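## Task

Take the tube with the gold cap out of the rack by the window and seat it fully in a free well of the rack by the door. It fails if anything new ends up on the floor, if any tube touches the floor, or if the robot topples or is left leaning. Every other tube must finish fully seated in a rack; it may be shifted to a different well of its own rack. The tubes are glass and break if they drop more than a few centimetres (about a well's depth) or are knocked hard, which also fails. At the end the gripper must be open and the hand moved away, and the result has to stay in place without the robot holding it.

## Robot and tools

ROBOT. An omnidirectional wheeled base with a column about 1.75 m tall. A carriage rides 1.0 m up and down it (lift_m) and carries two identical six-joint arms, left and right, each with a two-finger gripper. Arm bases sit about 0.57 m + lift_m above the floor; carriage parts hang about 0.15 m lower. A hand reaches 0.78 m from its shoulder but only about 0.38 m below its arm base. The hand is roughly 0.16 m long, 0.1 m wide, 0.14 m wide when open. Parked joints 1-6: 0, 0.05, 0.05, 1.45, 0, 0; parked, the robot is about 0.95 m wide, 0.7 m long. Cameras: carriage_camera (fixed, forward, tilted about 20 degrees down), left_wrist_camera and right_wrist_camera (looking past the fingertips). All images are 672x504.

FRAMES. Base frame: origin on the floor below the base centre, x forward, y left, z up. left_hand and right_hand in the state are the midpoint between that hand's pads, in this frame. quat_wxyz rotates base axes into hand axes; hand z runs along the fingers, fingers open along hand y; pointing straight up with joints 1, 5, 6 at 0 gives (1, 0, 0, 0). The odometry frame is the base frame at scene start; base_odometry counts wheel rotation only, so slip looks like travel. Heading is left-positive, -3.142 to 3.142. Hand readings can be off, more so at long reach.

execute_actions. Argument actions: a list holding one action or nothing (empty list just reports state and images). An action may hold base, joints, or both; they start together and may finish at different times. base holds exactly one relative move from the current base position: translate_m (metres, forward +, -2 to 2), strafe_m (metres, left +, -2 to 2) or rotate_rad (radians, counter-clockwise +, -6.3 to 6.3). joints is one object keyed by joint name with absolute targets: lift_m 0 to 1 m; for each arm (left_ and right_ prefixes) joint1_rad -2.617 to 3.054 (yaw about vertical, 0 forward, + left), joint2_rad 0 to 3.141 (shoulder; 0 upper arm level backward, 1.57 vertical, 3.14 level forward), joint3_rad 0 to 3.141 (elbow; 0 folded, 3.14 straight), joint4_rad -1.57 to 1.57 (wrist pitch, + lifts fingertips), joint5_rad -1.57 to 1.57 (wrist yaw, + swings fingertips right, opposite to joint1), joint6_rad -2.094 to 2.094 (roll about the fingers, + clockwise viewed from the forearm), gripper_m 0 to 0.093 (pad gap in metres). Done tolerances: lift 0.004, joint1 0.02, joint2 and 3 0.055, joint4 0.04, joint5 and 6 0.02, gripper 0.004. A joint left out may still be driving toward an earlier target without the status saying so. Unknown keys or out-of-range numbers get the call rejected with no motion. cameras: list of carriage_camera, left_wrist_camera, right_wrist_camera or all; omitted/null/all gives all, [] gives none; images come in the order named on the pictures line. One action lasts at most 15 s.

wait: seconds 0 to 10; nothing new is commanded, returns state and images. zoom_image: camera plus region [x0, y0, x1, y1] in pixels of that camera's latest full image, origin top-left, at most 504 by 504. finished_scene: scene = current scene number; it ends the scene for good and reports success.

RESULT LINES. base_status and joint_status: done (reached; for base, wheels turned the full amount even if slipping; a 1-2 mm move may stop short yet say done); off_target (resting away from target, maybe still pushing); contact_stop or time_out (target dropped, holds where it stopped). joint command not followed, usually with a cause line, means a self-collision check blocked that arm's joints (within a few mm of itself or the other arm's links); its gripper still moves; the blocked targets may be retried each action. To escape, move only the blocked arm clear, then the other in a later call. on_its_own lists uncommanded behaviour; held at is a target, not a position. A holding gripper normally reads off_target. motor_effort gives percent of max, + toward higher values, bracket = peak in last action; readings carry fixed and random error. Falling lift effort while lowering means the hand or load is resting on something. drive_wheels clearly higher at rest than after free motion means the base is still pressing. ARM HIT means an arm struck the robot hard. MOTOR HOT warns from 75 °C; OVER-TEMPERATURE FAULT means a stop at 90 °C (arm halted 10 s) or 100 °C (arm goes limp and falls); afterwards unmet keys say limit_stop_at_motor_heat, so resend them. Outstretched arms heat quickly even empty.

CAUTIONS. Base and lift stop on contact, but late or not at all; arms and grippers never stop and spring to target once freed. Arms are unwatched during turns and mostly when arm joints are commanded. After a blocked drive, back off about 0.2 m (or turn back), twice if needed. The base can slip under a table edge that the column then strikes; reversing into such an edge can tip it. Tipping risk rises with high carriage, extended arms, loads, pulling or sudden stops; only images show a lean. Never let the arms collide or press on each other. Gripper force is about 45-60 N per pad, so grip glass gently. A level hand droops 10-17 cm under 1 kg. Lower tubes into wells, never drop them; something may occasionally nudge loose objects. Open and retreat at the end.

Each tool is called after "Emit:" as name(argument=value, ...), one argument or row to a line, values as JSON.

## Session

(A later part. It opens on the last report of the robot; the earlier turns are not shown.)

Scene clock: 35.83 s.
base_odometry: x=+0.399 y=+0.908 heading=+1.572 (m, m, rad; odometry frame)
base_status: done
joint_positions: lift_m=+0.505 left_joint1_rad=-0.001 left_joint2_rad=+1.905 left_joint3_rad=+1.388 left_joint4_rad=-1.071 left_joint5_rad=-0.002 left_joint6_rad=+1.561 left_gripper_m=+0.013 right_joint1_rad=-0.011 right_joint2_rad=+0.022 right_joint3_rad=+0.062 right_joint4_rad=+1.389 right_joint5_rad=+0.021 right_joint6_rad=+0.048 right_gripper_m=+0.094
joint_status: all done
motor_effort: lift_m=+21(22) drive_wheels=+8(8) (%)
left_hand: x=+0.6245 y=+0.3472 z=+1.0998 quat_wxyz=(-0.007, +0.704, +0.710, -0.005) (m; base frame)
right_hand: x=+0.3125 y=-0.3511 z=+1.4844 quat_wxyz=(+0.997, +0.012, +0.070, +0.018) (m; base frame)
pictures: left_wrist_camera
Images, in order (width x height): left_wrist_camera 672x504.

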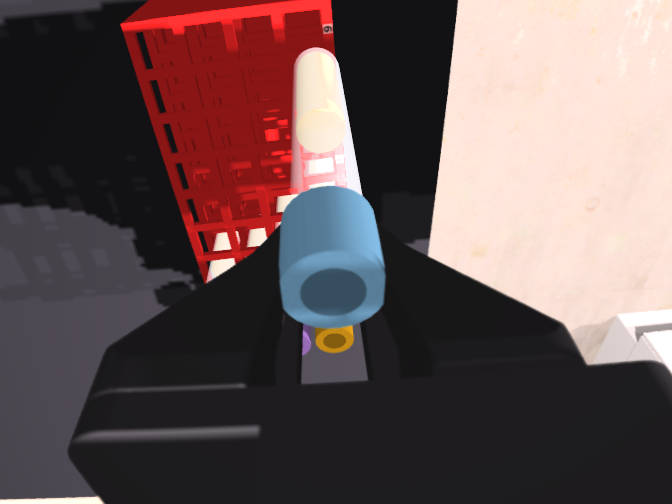

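Emit:
execute_actions(
  actions=[
    {"base":{"translate_m":0.006},"joints":{"lift_m":0.505}},
  ],
  cameras=["left_wrist_camera","carriage_camera"],
)

Emit:
zoom_image(
  camera="left_wrist_camera",
  region=[220,0,420,150],
)

Emit:
zoom_image(
  camera="carriage_camera",
  region=[70,310,230,430],
)

Scene clock: 37.63 s.
base_odometry: x=+0.400 y=+0.914 heading=+1.571 (m, m, rad; odometry frame)
base_status: done
joint_positions: lift_m=+0.505 left_joint1_rad=-0.001 left_joint2_rad=+1.905 left_joint3_rad=+1.388 left_joint4_rad=-1.070 left_joint5_rad=-0.002 left_joint6_rad=+1.561 left_gripper_m=+0.013 right_joint1_rad=-0.011 right_joint2_rad=+0.022 right_joint3_rad=+0.062 right_joint4_rad=+1.387 right_joint5_rad=+0.021 right_joint6_rad=+0.048 right_gripper_m=+0.094
joint_status: all done
motor_effort: lift_m=+21(21) drive_wheels=+8(15) (%)
left_hand: x=+0.6247 y=+0.3472 z=+1.0998 quat_wxyz=(-0.007, +0.704, +0.710, -0.005) (m; base frame)
right_hand: x=+0.3130 y=-0.3511 z=+1.4843 quat_wxyz=(+0.997, +0.012, +0.071, +0.018) (m; base frame)
pictures: carriage_camera, left_wrist_camera
Images, in order (width x height): carriage_camera 672x504, left_wrist_camera 672x504.

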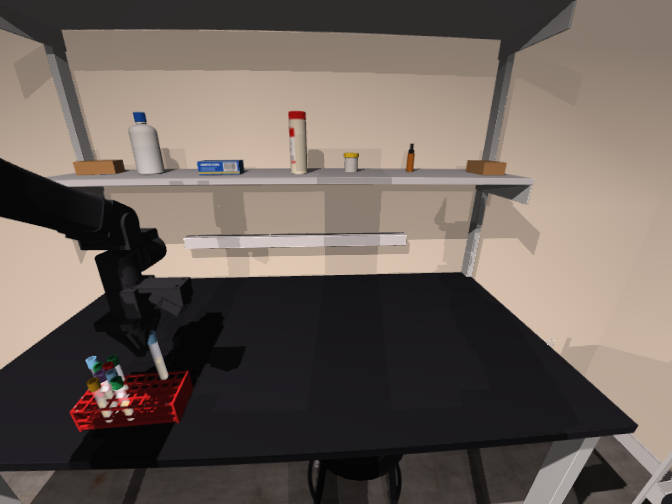

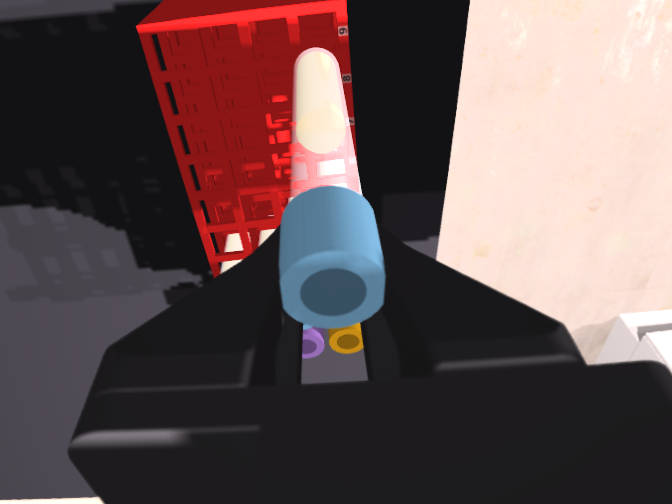

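Region (220, 0, 420, 150) of left_wrist_camera's 672x504 image, scaled by 2.520, with more detail than that image has; it fills the top 378 rows of this view, and the rest is white.

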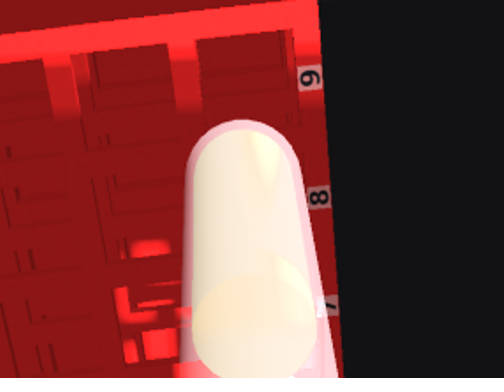

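Region (70, 310, 230, 430) of carriage_camera's 672x504 image, scaled by 3.150, with more detail than that image has; it fills the top 378 rows of this view, and the rest is white.

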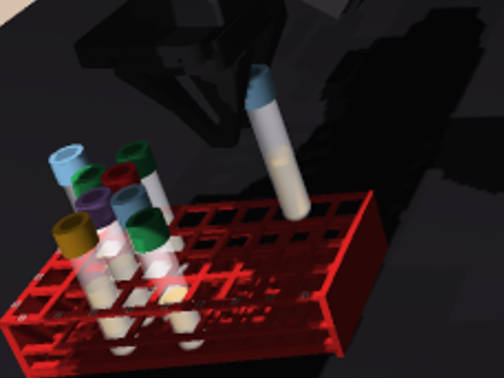

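Emit:
execute_actions(
  actions=[
    {"base":{"strafe_m":0.005}},
  ],
  cameras=[],
)

Emit:
execute_actions(
  actions=[
    {"joints":{"lift_m":0.485}},
  ],
  cameras=["left_wrist_camera","carriage_camera"],
)

Emit:
zoom_image(
  camera="left_wrist_camera",
  region=[220,0,420,150],
)

Emit:
zoom_image(
  camera="carriage_camera",
  region=[70,310,230,430],
)

Scene clock: 39.07 s.
base_odometry: x=+0.395 y=+0.913 heading=+1.570 (m, m, rad; odometry frame)
base_status: done
joint_positions: lift_m=+0.505 left_joint1_rad=+0.001 left_joint2_rad=+1.905 left_joint3_rad=+1.388 left_joint4_rad=-1.070 left_joint5_rad=-0.002 left_joint6_rad=+1.561 left_gripper_m=+0.013 right_joint1_rad=-0.011 right_joint2_rad=+0.022 right_joint3_rad=+0.062 right_joint4_rad=+1.388 right_joint5_rad=+0.020 right_joint6_rad=+0.048 right_gripper_m=+0.094
joint_status: not commanded
motor_effort: lift_m=+21(21) drive_wheels=+7(19) (%)
left_hand: x=+0.6246 y=+0.3478 z=+1.0998 quat_wxyz=(-0.007, +0.703, +0.711, -0.005) (m; base frame)
right_hand: x=+0.3129 y=-0.3510 z=+1.4843 quat_wxyz=(+0.997, +0.012, +0.071, +0.018) (m; base frame)
pictures: none
No camera images: the call's "cameras" was empty. Leave "cameras" out to get every camera's image.

Scene clock: 39.70 s.
base_odometry: x=+0.395 y=+0.913 heading=+1.570 (m, m, rad; odometry frame)
base_status: not commanded
joint_positions: lift_m=+0.485 left_joint1_rad=+0.001 left_joint2_rad=+1.906 left_joint3_rad=+1.388 left_joint4_rad=-1.070 left_joint5_rad=-0.002 left_joint6_rad=+1.561 left_gripper_m=+0.013 right_joint1_rad=-0.011 right_joint2_rad=+0.022 right_joint3_rad=+0.062 right_joint4_rad=+1.387 right_joint5_rad=+0.020 right_joint6_rad=+0.048 right_gripper_m=+0.094
joint_status: all done
motor_effort: lift_m=+21(22) drive_wheels=+8(8) (%)
left_hand: x=+0.6246 y=+0.3478 z=+1.0794 quat_wxyz=(-0.007, +0.703, +0.711, -0.005) (m; base frame)
right_hand: x=+0.3130 y=-0.3510 z=+1.4643 quat_wxyz=(+0.997, +0.012, +0.071, +0.018) (m; base frame)
pictures: carriage_camera, left_wrist_camera
Images, in order (width x height): carriage_camera 672x504, left_wrist_camera 672x504.

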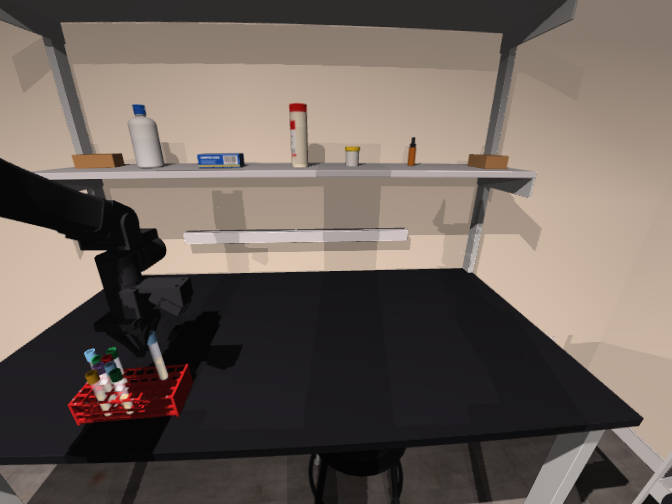

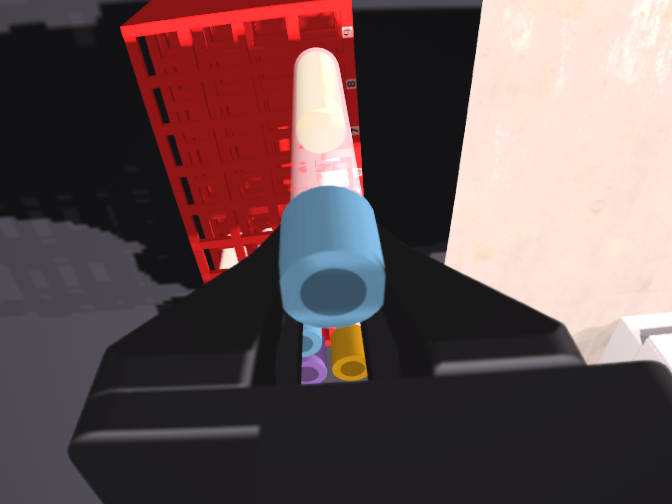

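Region (220, 0, 420, 150) of left_wrist_camera's 672x504 image, scaled by 2.520, with more detail than that image has; it fills the top 378 rows of this view, and the rest is white.

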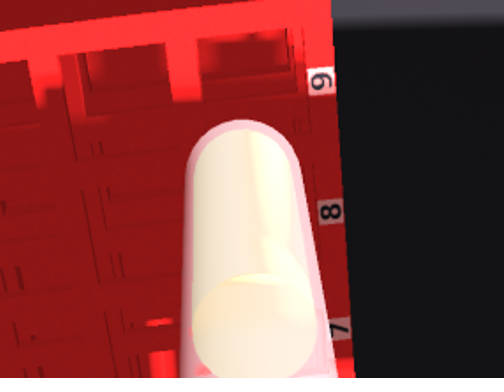

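Region (70, 310, 230, 430) of carriage_camera's 672x504 image, scaled by 3.150, with more detail than that image has; it fills the top 378 rows of this view, and the rest is white.

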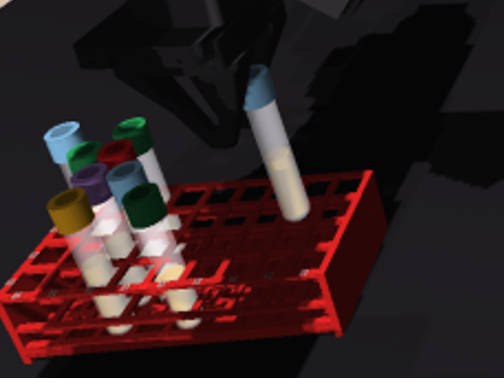

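Emit:
execute_actions(
  actions=[
    {"base":{"strafe_m":-0.009}},
  ],
  cameras=[],
)

Emit:
execute_actions(
  actions=[
    {"base":{"translate_m":-0.003},"joints":{"lift_m":0.47}},
  ],
  cameras=["left_wrist_camera","carriage_camera"],
)

Emit:
zoom_image(
  camera="left_wrist_camera",
  region=[220,0,420,150],
)

Emit:
zoom_image(
  camera="carriage_camera",
  region=[70,310,230,430],
)

Scene clock: 41.03 s.
base_odometry: x=+0.404 y=+0.914 heading=+1.571 (m, m, rad; odometry frame)
base_status: done
joint_positions: lift_m=+0.485 left_joint1_rad=+0.001 left_joint2_rad=+1.906 left_joint3_rad=+1.388 left_joint4_rad=-1.069 left_joint5_rad=-0.002 left_joint6_rad=+1.561 left_gripper_m=+0.013 right_joint1_rad=-0.011 right_joint2_rad=+0.022 right_joint3_rad=+0.062 right_joint4_rad=+1.388 right_joint5_rad=+0.020 right_joint6_rad=+0.048 right_gripper_m=+0.094
joint_status: not commanded
motor_effort: lift_m=+21(21) drive_wheels=-9(10) (%)
left_hand: x=+0.6248 y=+0.3478 z=+1.0794 quat_wxyz=(-0.007, +0.703, +0.711, -0.005) (m; base frame)
right_hand: x=+0.3129 y=-0.3510 z=+1.4643 quat_wxyz=(+0.997, +0.012, +0.071, +0.018) (m; base frame)
pictures: none
No camera images: the call's "cameras" was empty. Leave "cameras" out to get every camera's image.

Scene clock: 42.07 s.
base_odometry: x=+0.403 y=+0.911 heading=+1.572 (m, m, rad; odometry frame)
base_status: done
joint_positions: lift_m=+0.470 left_joint1_rad=+0.000 left_joint2_rad=+1.906 left_joint3_rad=+1.388 left_joint4_rad=-1.071 left_joint5_rad=-0.002 left_joint6_rad=+1.561 left_gripper_m=+0.013 right_joint1_rad=-0.011 right_joint2_rad=+0.022 right_joint3_rad=+0.062 right_joint4_rad=+1.388 right_joint5_rad=+0.020 right_joint6_rad=+0.048 right_gripper_m=+0.094
joint_status: all done
motor_effort: lift_m=+21(22) drive_wheels=-7(16) (%)
left_hand: x=+0.6245 y=+0.3476 z=+1.0647 quat_wxyz=(-0.007, +0.703, +0.711, -0.005) (m; base frame)
right_hand: x=+0.3129 y=-0.3510 z=+1.4494 quat_wxyz=(+0.997, +0.012, +0.071, +0.018) (m; base frame)
pictures: carriage_camera, left_wrist_camera
Images, in order (width x height): carriage_camera 672x504, left_wrist_camera 672x504.

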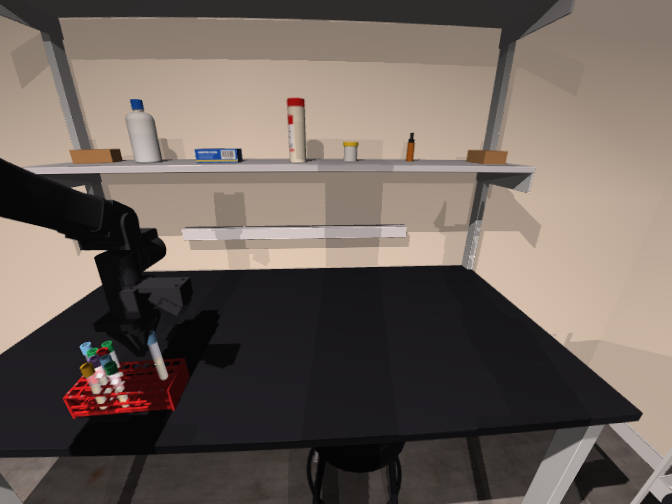

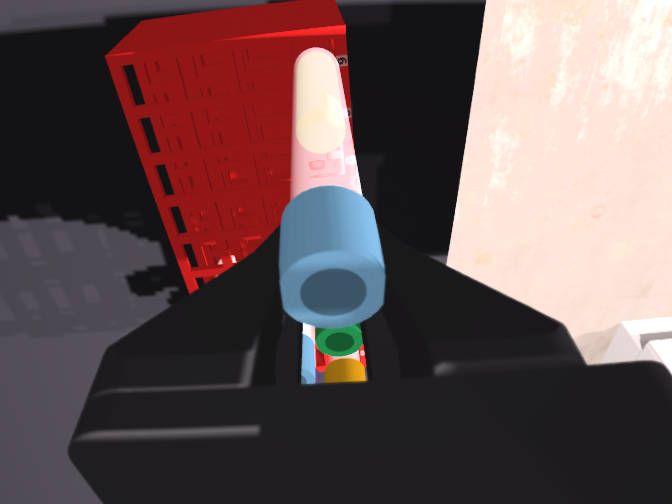

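Region (220, 0, 420, 150) of left_wrist_camera's 672x504 image, scaled by 2.520, with more detail than that image has; it fills the top 378 rows of this view, and the rest is white.

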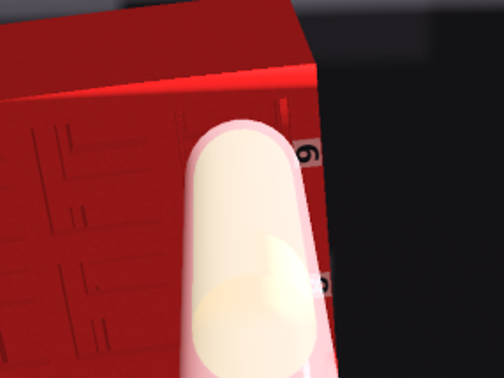

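Region (70, 310, 230, 430) of carriage_camera's 672x504 image, scaled by 3.150, with more detail than that image has; it fills the top 378 rows of this view, and the rest is white.

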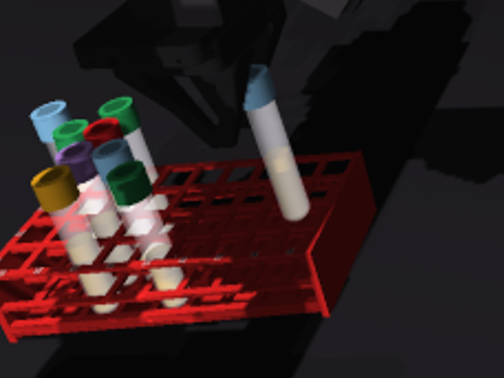

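Emit:
execute_actions(
  actions=[
    {"joints":{"lift_m":0.445}},
  ],
  cameras=["left_wrist_camera","carriage_camera"],
)

Emit:
zoom_image(
  camera="carriage_camera",
  region=[70,310,230,430],
)

Scene clock: 42.93 s.
base_odometry: x=+0.403 y=+0.911 heading=+1.572 (m, m, rad; odometry frame)
base_status: not commanded
joint_positions: lift_m=+0.445 left_joint1_rad=+0.001 left_joint2_rad=+1.894 left_joint3_rad=+1.396 left_joint4_rad=-1.078 left_joint5_rad=-0.004 left_joint6_rad=+1.561 left_gripper_m=+0.013 right_joint1_rad=-0.011 right_joint2_rad=+0.022 right_joint3_rad=+0.062 right_joint4_rad=+1.388 right_joint5_rad=+0.020 right_joint6_rad=+0.048 right_gripper_m=+0.094
joint_status: all done
motor_effort: lift_m=+20(21) drive_wheels=-7(9) (%)
left_hand: x=+0.6260 y=+0.3482 z=+1.0456 quat_wxyz=(-0.003, +0.703, +0.711, -0.001) (m; base frame)
right_hand: x=+0.3128 y=-0.3510 z=+1.4245 quat_wxyz=(+0.997, +0.012, +0.071, +0.018) (m; base frame)
pictures: carriage_camera, left_wrist_camera
Images, in order (width x height): carriage_camera 672x504, left_wrist_camera 672x504.

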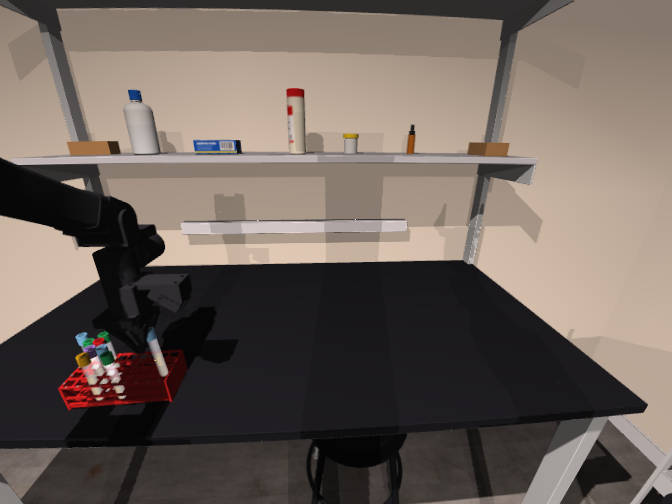

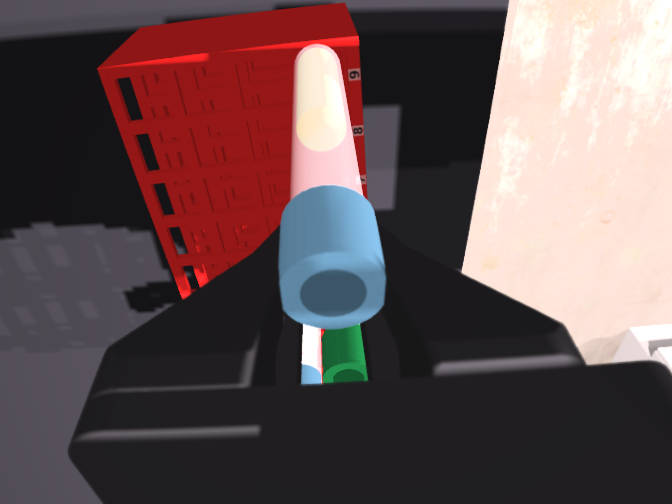

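Region (70, 310, 230, 430) of carriage_camera's 672x504 image, scaled by 3.150, with more detail than that image has; it fills the top 378 rows of this view, and the rest is white.

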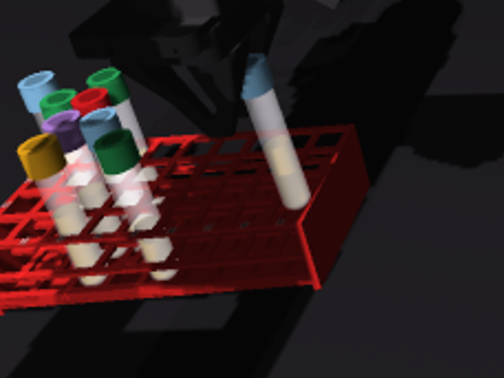

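Emit:
execute_actions(
  actions=[
    {"joints":{"lift_m":0.46}},
  ],
  cameras=[],
)

Emit:
execute_actions(
  actions=[
    {"base":{"strafe_m":0.006}},
  ],
  cameras=[],
)

Emit:
execute_actions(
  actions=[
    {"joints":{"lift_m":0.44}},
  ],
  cameras=["left_wrist_camera"],
)

Scene clock: 44.17 s.
base_odometry: x=+0.403 y=+0.911 heading=+1.572 (m, m, rad; odometry frame)
base_status: not commanded
joint_positions: lift_m=+0.460 left_joint1_rad=+0.001 left_joint2_rad=+1.899 left_joint3_rad=+1.396 left_joint4_rad=-1.075 left_joint5_rad=-0.004 left_joint6_rad=+1.561 left_gripper_m=+0.013 right_joint1_rad=-0.011 right_joint2_rad=+0.022 right_joint3_rad=+0.062 right_joint4_rad=+1.388 right_joint5_rad=+0.020 right_joint6_rad=+0.048 right_gripper_m=+0.094
joint_status: all done
motor_effort: lift_m=+23(27) drive_wheels=-7(7) (%)
left_hand: x=+0.6265 y=+0.3482 z=+1.0585 quat_wxyz=(-0.004, +0.703, +0.711, -0.001) (m; base frame)
right_hand: x=+0.3128 y=-0.3510 z=+1.4392 quat_wxyz=(+0.997, +0.012, +0.071, +0.018) (m; base frame)
pictures: none
No camera images: the call's "cameras" was empty. Leave "cameras" out to get every camera's image.

Scene clock: 44.93 s.
base_odometry: x=+0.398 y=+0.911 heading=+1.572 (m, m, rad; odometry frame)
base_status: done
joint_positions: lift_m=+0.460 left_joint1_rad=+0.001 left_joint2_rad=+1.899 left_joint3_rad=+1.396 left_joint4_rad=-1.074 left_joint5_rad=-0.004 left_joint6_rad=+1.561 left_gripper_m=+0.013 right_joint1_rad=-0.011 right_joint2_rad=+0.022 right_joint3_rad=+0.062 right_joint4_rad=+1.388 right_joint5_rad=+0.020 right_joint6_rad=+0.048 right_gripper_m=+0.094
joint_status: not commanded
motor_effort: lift_m=+22(23) drive_wheels=+0(14) (%)
left_hand: x=+0.6268 y=+0.3482 z=+1.0585 quat_wxyz=(-0.004, +0.703, +0.711, -0.001) (m; base frame)
right_hand: x=+0.3128 y=-0.3510 z=+1.4392 quat_wxyz=(+0.997, +0.012, +0.071, +0.018) (m; base frame)
pictures: none
No camera images: the call's "cameras" was empty. Leave "cameras" out to get every camera's image.

Scene clock: 45.50 s.
base_odometry: x=+0.398 y=+0.911 heading=+1.572 (m, m, rad; odometry frame)
base_status: not commanded
joint_positions: lift_m=+0.440 left_joint1_rad=+0.001 left_joint2_rad=+1.902 left_joint3_rad=+1.396 left_joint4_rad=-1.077 left_joint5_rad=-0.004 left_joint6_rad=+1.561 left_gripper_m=+0.013 right_joint1_rad=-0.011 right_joint2_rad=+0.022 right_joint3_rad=+0.062 right_joint4_rad=+1.388 right_joint5_rad=+0.020 right_joint6_rad=+0.048 right_gripper_m=+0.094
joint_status: all done
motor_effort: lift_m=+21(22) drive_wheels=-1(2) (%)
left_hand: x=+0.6259 y=+0.3482 z=+1.0377 quat_wxyz=(-0.006, +0.703, +0.711, -0.003) (m; base frame)
right_hand: x=+0.3129 y=-0.3510 z=+1.4193 quat_wxyz=(+0.997, +0.012, +0.071, +0.018) (m; base frame)
pictures: left_wrist_camera
Images, in order (width x height): left_wrist_camera 672x504.

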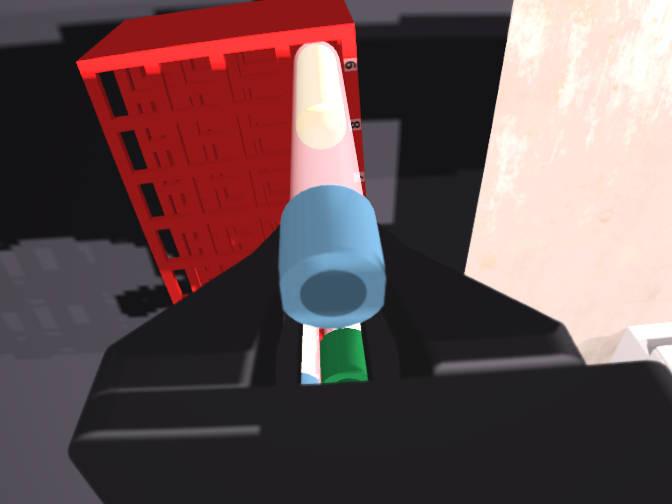

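Went in freely. Lower fully (slightly above seat) and release.

Emit:
execute_actions(
  actions=[
    {"joints":{"lift_m":0.41}},
  ],
  cameras=[],
)

Emit:
execute_actions(
  actions=[
    {"joints":{"left_gripper_m":0.045}},
  ],
  cameras=[],
)

Emit:
execute_actions(
  actions=[
    {"joints":{"lift_m":0.48,"left_joint6_rad":0,"left_gripper_m":0.045}},
  ],
  cameras=[],
)

Emit:
execute_actions(
  actions=[
    {"base":{"strafe_m":0.133}},
  ],
  cameras=["left_wrist_camera","carriage_camera"],
)

Scene clock: 46.40 s.
base_odometry: x=+0.398 y=+0.911 heading=+1.572 (m, m, rad; odometry frame)
base_status: not commanded
joint_positions: lift_m=+0.410 left_joint1_rad=+0.001 left_joint2_rad=+1.901 left_joint3_rad=+1.396 left_joint4_rad=-1.078 left_joint5_rad=+0.004 left_joint6_rad=+1.562 left_gripper_m=+0.013 right_joint1_rad=-0.011 right_joint2_rad=+0.022 right_joint3_rad=+0.062 right_joint4_rad=+1.388 right_joint5_rad=+0.020 right_joint6_rad=+0.048 right_gripper_m=+0.094
joint_status: all done
motor_effort: lift_m=+20(22) drive_wheels=-1(2) (%)
left_hand: x=+0.6255 y=+0.3468 z=+1.0082 quat_wxyz=(-0.003, +0.704, +0.711, -0.006) (m; base frame)
right_hand: x=+0.3129 y=-0.3510 z=+1.3895 quat_wxyz=(+0.997, +0.012, +0.071, +0.018) (m; base frame)
pictures: none
No camera images: the call's "cameras" was empty. Leave "cameras" out to get every camera's image.

Scene clock: 46.93 s.
base_odometry: x=+0.398 y=+0.911 heading=+1.572 (m, m, rad; odometry frame)
base_status: not commanded
joint_positions: lift_m=+0.410 left_joint1_rad=+0.001 left_joint2_rad=+1.901 left_joint3_rad=+1.396 left_joint4_rad=-1.078 left_joint5_rad=+0.004 left_joint6_rad=+1.562 left_gripper_m=+0.045 right_joint1_rad=-0.011 right_joint2_rad=+0.022 right_joint3_rad=+0.062 right_joint4_rad=+1.388 right_joint5_rad=+0.020 right_joint6_rad=+0.048 right_gripper_m=+0.094
joint_status: all done
motor_effort: lift_m=+20(20) drive_wheels=-1(1) (%)
left_hand: x=+0.6257 y=+0.3467 z=+1.0082 quat_wxyz=(-0.003, +0.704, +0.711, -0.006) (m; base frame)
right_hand: x=+0.3129 y=-0.3510 z=+1.3895 quat_wxyz=(+0.997, +0.012, +0.071, +0.018) (m; base frame)
pictures: none
No camera images: the call's "cameras" was empty. Leave "cameras" out to get every camera's image.

Scene clock: 48.67 s.
base_odometry: x=+0.398 y=+0.911 heading=+1.572 (m, m, rad; odometry frame)
base_status: not commanded
joint_positions: lift_m=+0.480 left_joint1_rad=+0.001 left_joint2_rad=+1.902 left_joint3_rad=+1.396 left_joint4_rad=-1.073 left_joint5_rad=+0.004 left_joint6_rad=+0.010 left_gripper_m=+0.045 right_joint1_rad=-0.011 right_joint2_rad=+0.022 right_joint3_rad=+0.062 right_joint4_rad=+1.387 right_joint5_rad=+0.020 right_joint6_rad=+0.048 right_gripper_m=+0.094
joint_status: all done
motor_effort: lift_m=+22(28) drive_wheels=-1(2) (%)
left_hand: x=+0.6267 y=+0.3467 z=+1.0775 quat_wxyz=(-0.005, +0.004, +1.000, -0.002) (m; base frame)
right_hand: x=+0.3130 y=-0.3510 z=+1.4592 quat_wxyz=(+0.997, +0.012, +0.071, +0.018) (m; base frame)
pictures: none
No camera images: the call's "cameras" was empty. Leave "cameras" out to get every camera's image.

Scene clock: 50.40 s.
base_odometry: x=+0.265 y=+0.911 heading=+1.571 (m, m, rad; odometry frame)
base_status: done
joint_positions: lift_m=+0.480 left_joint1_rad=+0.001 left_joint2_rad=+1.902 left_joint3_rad=+1.396 left_joint4_rad=-1.073 left_joint5_rad=+0.004 left_joint6_rad=+0.010 left_gripper_m=+0.045 right_joint1_rad=-0.011 right_joint2_rad=+0.022 right_joint3_rad=+0.062 right_joint4_rad=+1.387 right_joint5_rad=+0.020 right_joint6_rad=+0.048 right_gripper_m=+0.094
joint_status: not commanded
motor_effort: lift_m=+23(22) drive_wheels=-4(16) (%)
left_hand: x=+0.6268 y=+0.3469 z=+1.0775 quat_wxyz=(-0.004, +0.004, +1.000, -0.002) (m; base frame)
right_hand: x=+0.3130 y=-0.3510 z=+1.4592 quat_wxyz=(+0.997, +0.012, +0.071, +0.018) (m; base frame)
pictures: carriage_camera, left_wrist_camera
Images, in order (width x height): carriage_camera 672x504, left_wrist_camera 672x504.

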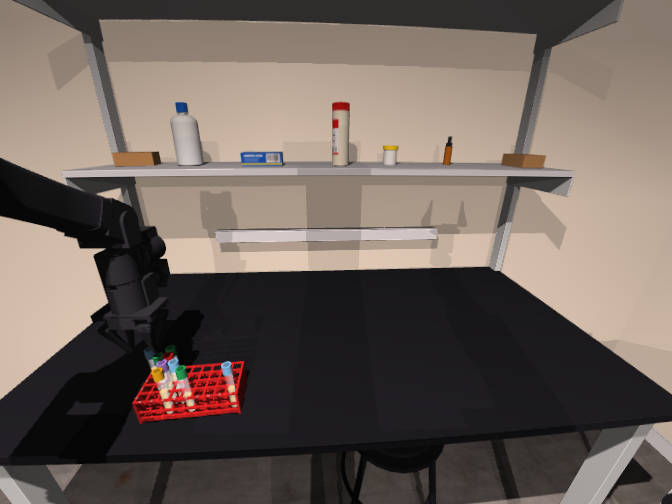

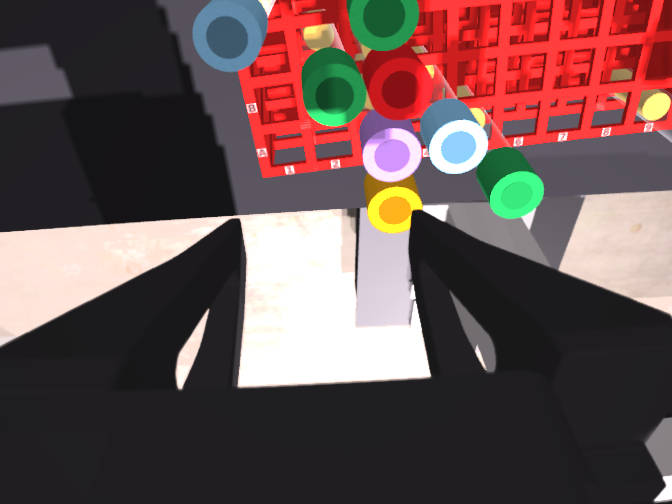

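Emit:
execute_actions(
  actions=[
    {"base":{"strafe_m":-0.02}},
  ],
  cameras=[],
)

Emit:
execute_actions(
  actions=[
    {"base":{"translate_m":-0.017},"joints":{"lift_m":0.455,"left_gripper_m":0.036}},
  ],
  cameras=["left_wrist_camera","carriage_camera"],
)

Scene clock: 51.53 s.
base_odometry: x=+0.285 y=+0.912 heading=+1.571 (m, m, rad; odometry frame)
base_status: done
joint_positions: lift_m=+0.480 left_joint1_rad=-0.001 left_joint2_rad=+1.902 left_joint3_rad=+1.396 left_joint4_rad=-1.072 left_joint5_rad=+0.004 left_joint6_rad=+0.010 left_gripper_m=+0.045 right_joint1_rad=-0.011 right_joint2_rad=+0.022 right_joint3_rad=+0.062 right_joint4_rad=+1.387 right_joint5_rad=+0.020 right_joint6_rad=+0.048 right_gripper_m=+0.094
joint_status: not commanded
motor_effort: lift_m=+22(22) drive_wheels=+2(14) (%)
left_hand: x=+0.6270 y=+0.3463 z=+1.0775 quat_wxyz=(-0.004, +0.005, +1.000, -0.002) (m; base frame)
right_hand: x=+0.3131 y=-0.3510 z=+1.4592 quat_wxyz=(+0.997, +0.012, +0.071, +0.018) (m; base frame)
pictures: none
No camera images: the call's "cameras" was empty. Leave "cameras" out to get every camera's image.

Scene clock: 52.40 s.
base_odometry: x=+0.284 y=+0.895 heading=+1.571 (m, m, rad; odometry frame)
base_status: done
joint_positions: lift_m=+0.455 left_joint1_rad=-0.001 left_joint2_rad=+1.902 left_joint3_rad=+1.396 left_joint4_rad=-1.072 left_joint5_rad=+0.004 left_joint6_rad=+0.010 left_gripper_m=+0.036 right_joint1_rad=-0.011 right_joint2_rad=+0.022 right_joint3_rad=+0.062 right_joint4_rad=+1.389 right_joint5_rad=+0.020 right_joint6_rad=+0.048 right_gripper_m=+0.094
joint_status: all done
motor_effort: lift_m=+21(22) drive_wheels=+2(7) (%)
left_hand: x=+0.6272 y=+0.3463 z=+1.0528 quat_wxyz=(-0.003, +0.005, +1.000, -0.002) (m; base frame)
right_hand: x=+0.3127 y=-0.3510 z=+1.4343 quat_wxyz=(+0.997, +0.012, +0.071, +0.018) (m; base frame)
pictures: carriage_camera, left_wrist_camera
Images, in order (width x height): carriage_camera 672x504, left_wrist_camera 672x504.

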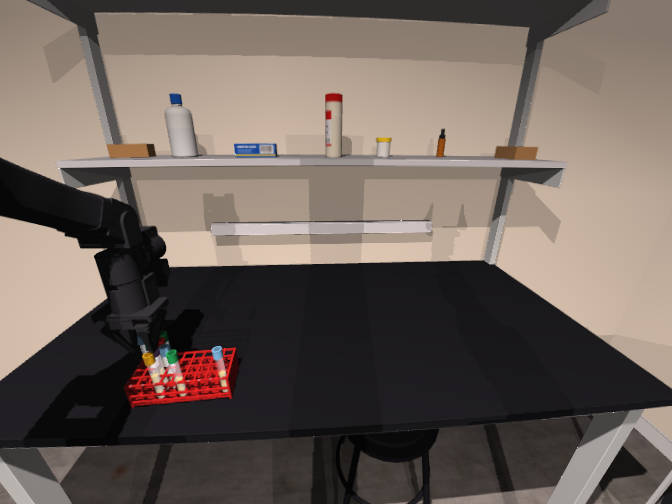

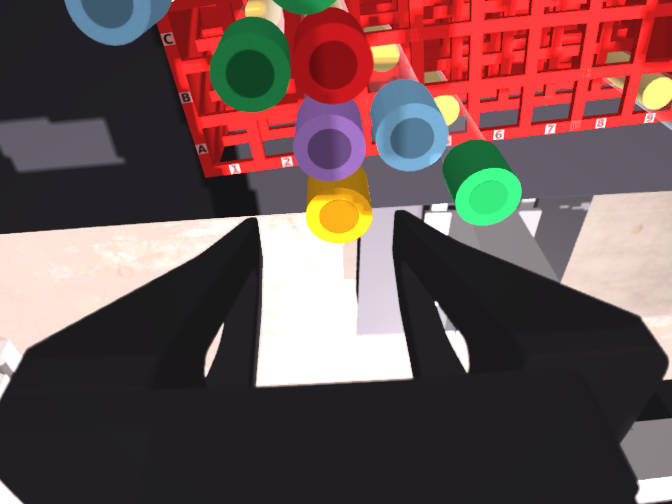

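Emit:
execute_actions(
  actions=[
    {"base":{"translate_m":-0.007},"joints":{"lift_m":0.435}},
  ],
  cameras=["left_wrist_camera","carriage_camera"],
)

Scene clock: 53.30 s.
base_odometry: x=+0.284 y=+0.888 heading=+1.571 (m, m, rad; odometry frame)
base_status: done
joint_positions: lift_m=+0.435 left_joint1_rad=-0.001 left_joint2_rad=+1.902 left_joint3_rad=+1.396 left_joint4_rad=-1.072 left_joint5_rad=+0.004 left_joint6_rad=+0.010 left_gripper_m=+0.036 right_joint1_rad=-0.011 right_joint2_rad=+0.022 right_joint3_rad=+0.062 right_joint4_rad=+1.389 right_joint5_rad=+0.020 right_joint6_rad=+0.048 right_gripper_m=+0.094
joint_status: all done
motor_effort: lift_m=+21(22) drive_wheels=+0(9) (%)
left_hand: x=+0.6272 y=+0.3463 z=+1.0328 quat_wxyz=(-0.003, +0.005, +1.000, -0.002) (m; base frame)
right_hand: x=+0.3126 y=-0.3510 z=+1.4144 quat_wxyz=(+0.997, +0.012, +0.070, +0.018) (m; base frame)
pictures: carriage_camera, left_wrist_camera
Images, in order (width x height): carriage_camera 672x504, left_wrist_camera 672x504.

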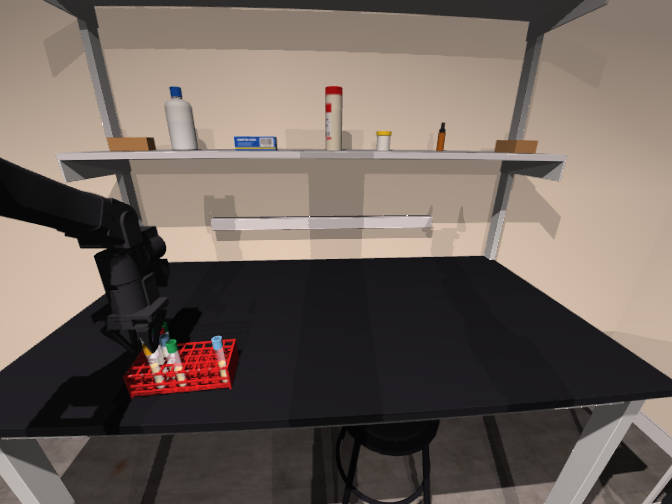

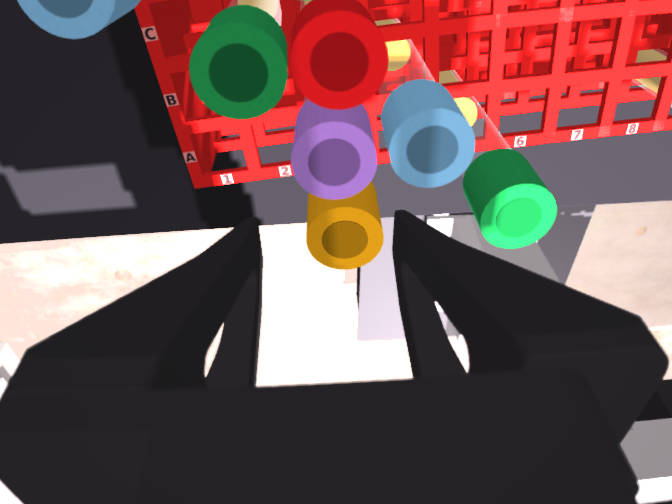

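Emit:
execute_actions(
  actions=[
    {"base":{"translate_m":-0.009},"joints":{"lift_m":0.415,"left_gripper_m":0.036}},
  ],
  cameras=["left_wrist_camera","carriage_camera"],
)

Emit:
zoom_image(
  camera="carriage_camera",
  region=[70,290,230,410],
)

Scene clock: 54.40 s.
base_odometry: x=+0.284 y=+0.879 heading=+1.571 (m, m, rad; odometry frame)
base_status: done
joint_positions: lift_m=+0.415 left_joint1_rad=+0.000 left_joint2_rad=+1.903 left_joint3_rad=+1.396 left_joint4_rad=-1.071 left_joint5_rad=+0.003 left_joint6_rad=+0.010 left_gripper_m=+0.036 right_joint1_rad=-0.011 right_joint2_rad=+0.022 right_joint3_rad=+0.062 right_joint4_rad=+1.389 right_joint5_rad=+0.020 right_joint6_rad=+0.048 right_gripper_m=+0.094
joint_status: all done
motor_effort: lift_m=+21(22) drive_wheels=+1(10) (%)
left_hand: x=+0.6272 y=+0.3465 z=+1.0125 quat_wxyz=(-0.004, +0.005, +1.000, -0.002) (m; base frame)
right_hand: x=+0.3127 y=-0.3510 z=+1.3944 quat_wxyz=(+0.997, +0.012, +0.071, +0.018) (m; base frame)
pictures: carriage_camera, left_wrist_camera
Images, in order (width x height): carriage_camera 672x504, left_wrist_camera 672x504.

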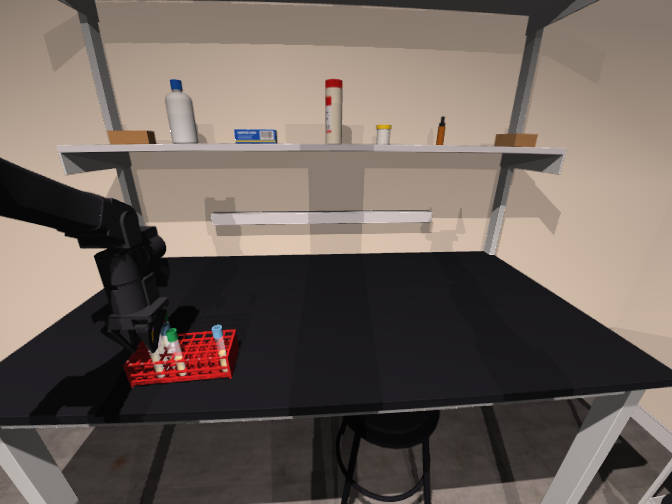

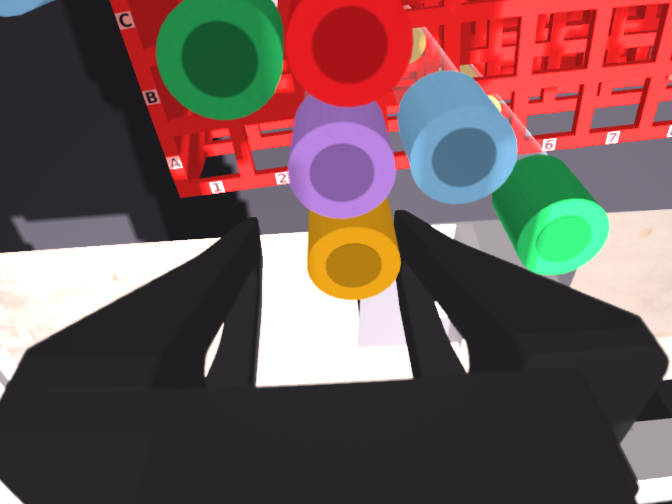

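Region (70, 290, 230, 410) of carriage_camera's 672x504 image, scaled by 3.150, with more detail than that image has; it fills the top 378 rows of this view, and the rest is white.

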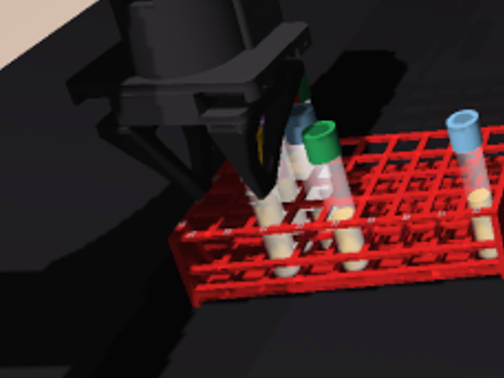

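Emit:
execute_actions(
  actions=[
    {"base":{"strafe_m":-0.005},"joints":{"lift_m":0.402}},
  ],
  cameras=["left_wrist_camera"],
)

Emit:
execute_actions(
  actions=[
    {"joints":{"left_gripper_m":0.01}},
  ],
  cameras=["left_wrist_camera"],
)

Emit:
execute_actions(
  actions=[
    {"joints":{"lift_m":0.46}},
  ],
  cameras=["left_wrist_camera","carriage_camera"],
)

Scene clock: 55.60 s.
base_odometry: x=+0.288 y=+0.879 heading=+1.571 (m, m, rad; odometry frame)
base_status: done
joint_positions: lift_m=+0.402 left_joint1_rad=-0.001 left_joint2_rad=+1.904 left_joint3_rad=+1.396 left_joint4_rad=-1.071 left_joint5_rad=+0.003 left_joint6_rad=+0.009 left_gripper_m=+0.036 right_joint1_rad=-0.011 right_joint2_rad=+0.022 right_joint3_rad=+0.062 right_joint4_rad=+1.388 right_joint5_rad=+0.021 right_joint6_rad=+0.048 right_gripper_m=+0.094
joint_status: all done
motor_effort: lift_m=+21(22) drive_wheels=+2(10) (%)
left_hand: x=+0.6272 y=+0.3463 z=+0.9991 quat_wxyz=(-0.004, +0.005, +1.000, -0.002) (m; base frame)
right_hand: x=+0.3128 y=-0.3511 z=+1.3813 quat_wxyz=(+0.997, +0.012, +0.071, +0.018) (m; base frame)
pictures: left_wrist_camera
Images, in order (width x height): left_wrist_camera 672x504.

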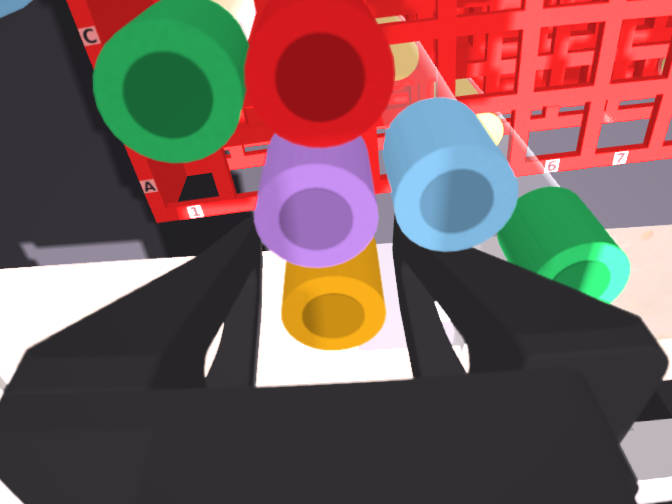

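Scene clock: 56.10 s.
base_odometry: x=+0.288 y=+0.879 heading=+1.571 (m, m, rad; odometry frame)
base_status: not commanded
joint_positions: lift_m=+0.402 left_joint1_rad=-0.001 left_joint2_rad=+1.904 left_joint3_rad=+1.396 left_joint4_rad=-1.071 left_joint5_rad=+0.003 left_joint6_rad=+0.009 left_gripper_m=+0.015 right_joint1_rad=-0.011 right_joint2_rad=+0.022 right_joint3_rad=+0.062 right_joint4_rad=+1.388 right_joint5_rad=+0.021 right_joint6_rad=+0.048 right_gripper_m=+0.094
joint_status: left_gripper_m off_target (ended at +0.015, target +0.010)
motor_effort: lift_m=+22(22) drive_wheels=+2(2) (%)
left_hand: x=+0.6272 y=+0.3463 z=+0.9991 quat_wxyz=(-0.004, +0.005, +1.000, -0.002) (m; base frame)
right_hand: x=+0.3128 y=-0.3511 z=+1.3813 quat_wxyz=(+0.997, +0.012, +0.071, +0.018) (m; base frame)
pictures: left_wrist_camera
Images, in order (width x height): left_wrist_camera 672x504.

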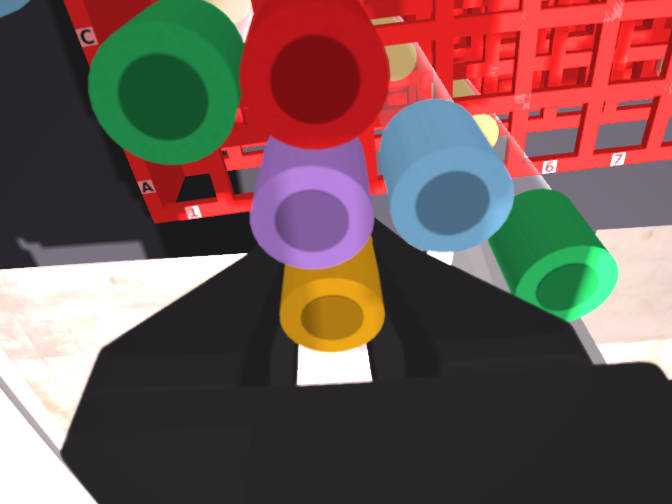

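Scene clock: 56.87 s.
base_odometry: x=+0.288 y=+0.879 heading=+1.571 (m, m, rad; odometry frame)
base_status: not commanded
joint_positions: lift_m=+0.460 left_joint1_rad=-0.001 left_joint2_rad=+1.903 left_joint3_rad=+1.396 left_joint4_rad=-1.070 left_joint5_rad=+0.003 left_joint6_rad=+0.009 left_gripper_m=+0.015 right_joint1_rad=-0.011 right_joint2_rad=+0.022 right_joint3_rad=+0.062 right_joint4_rad=+1.388 right_joint5_rad=+0.021 right_joint6_rad=+0.048 right_gripper_m=+0.094
joint_status: all done
motor_effort: lift_m=+23(28) drive_wheels=+2(2) (%)
left_hand: x=+0.6275 y=+0.3463 z=+1.0572 quat_wxyz=(-0.003, +0.005, +1.000, -0.001) (m; base frame)
right_hand: x=+0.3129 y=-0.3511 z=+1.4391 quat_wxyz=(+0.997, +0.012, +0.071, +0.018) (m; base frame)
pictures: carriage_camera, left_wrist_camera
Images, in order (width x height): carriage_camera 672x504, left_wrist_camera 672x504.

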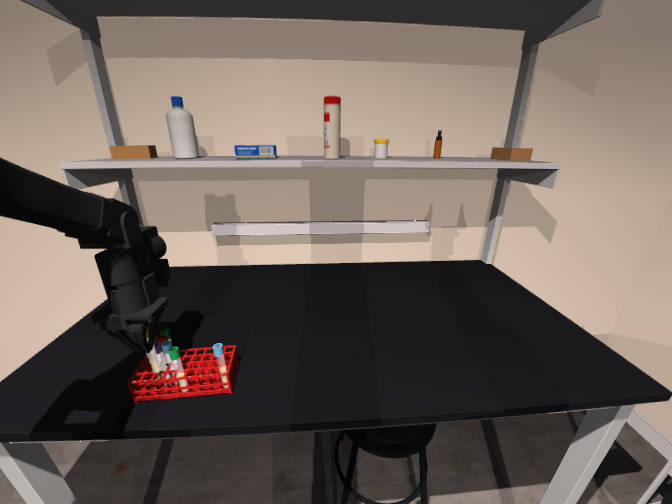

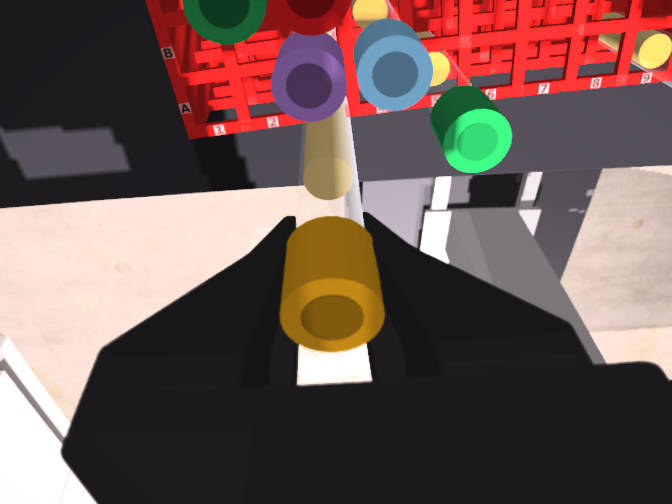

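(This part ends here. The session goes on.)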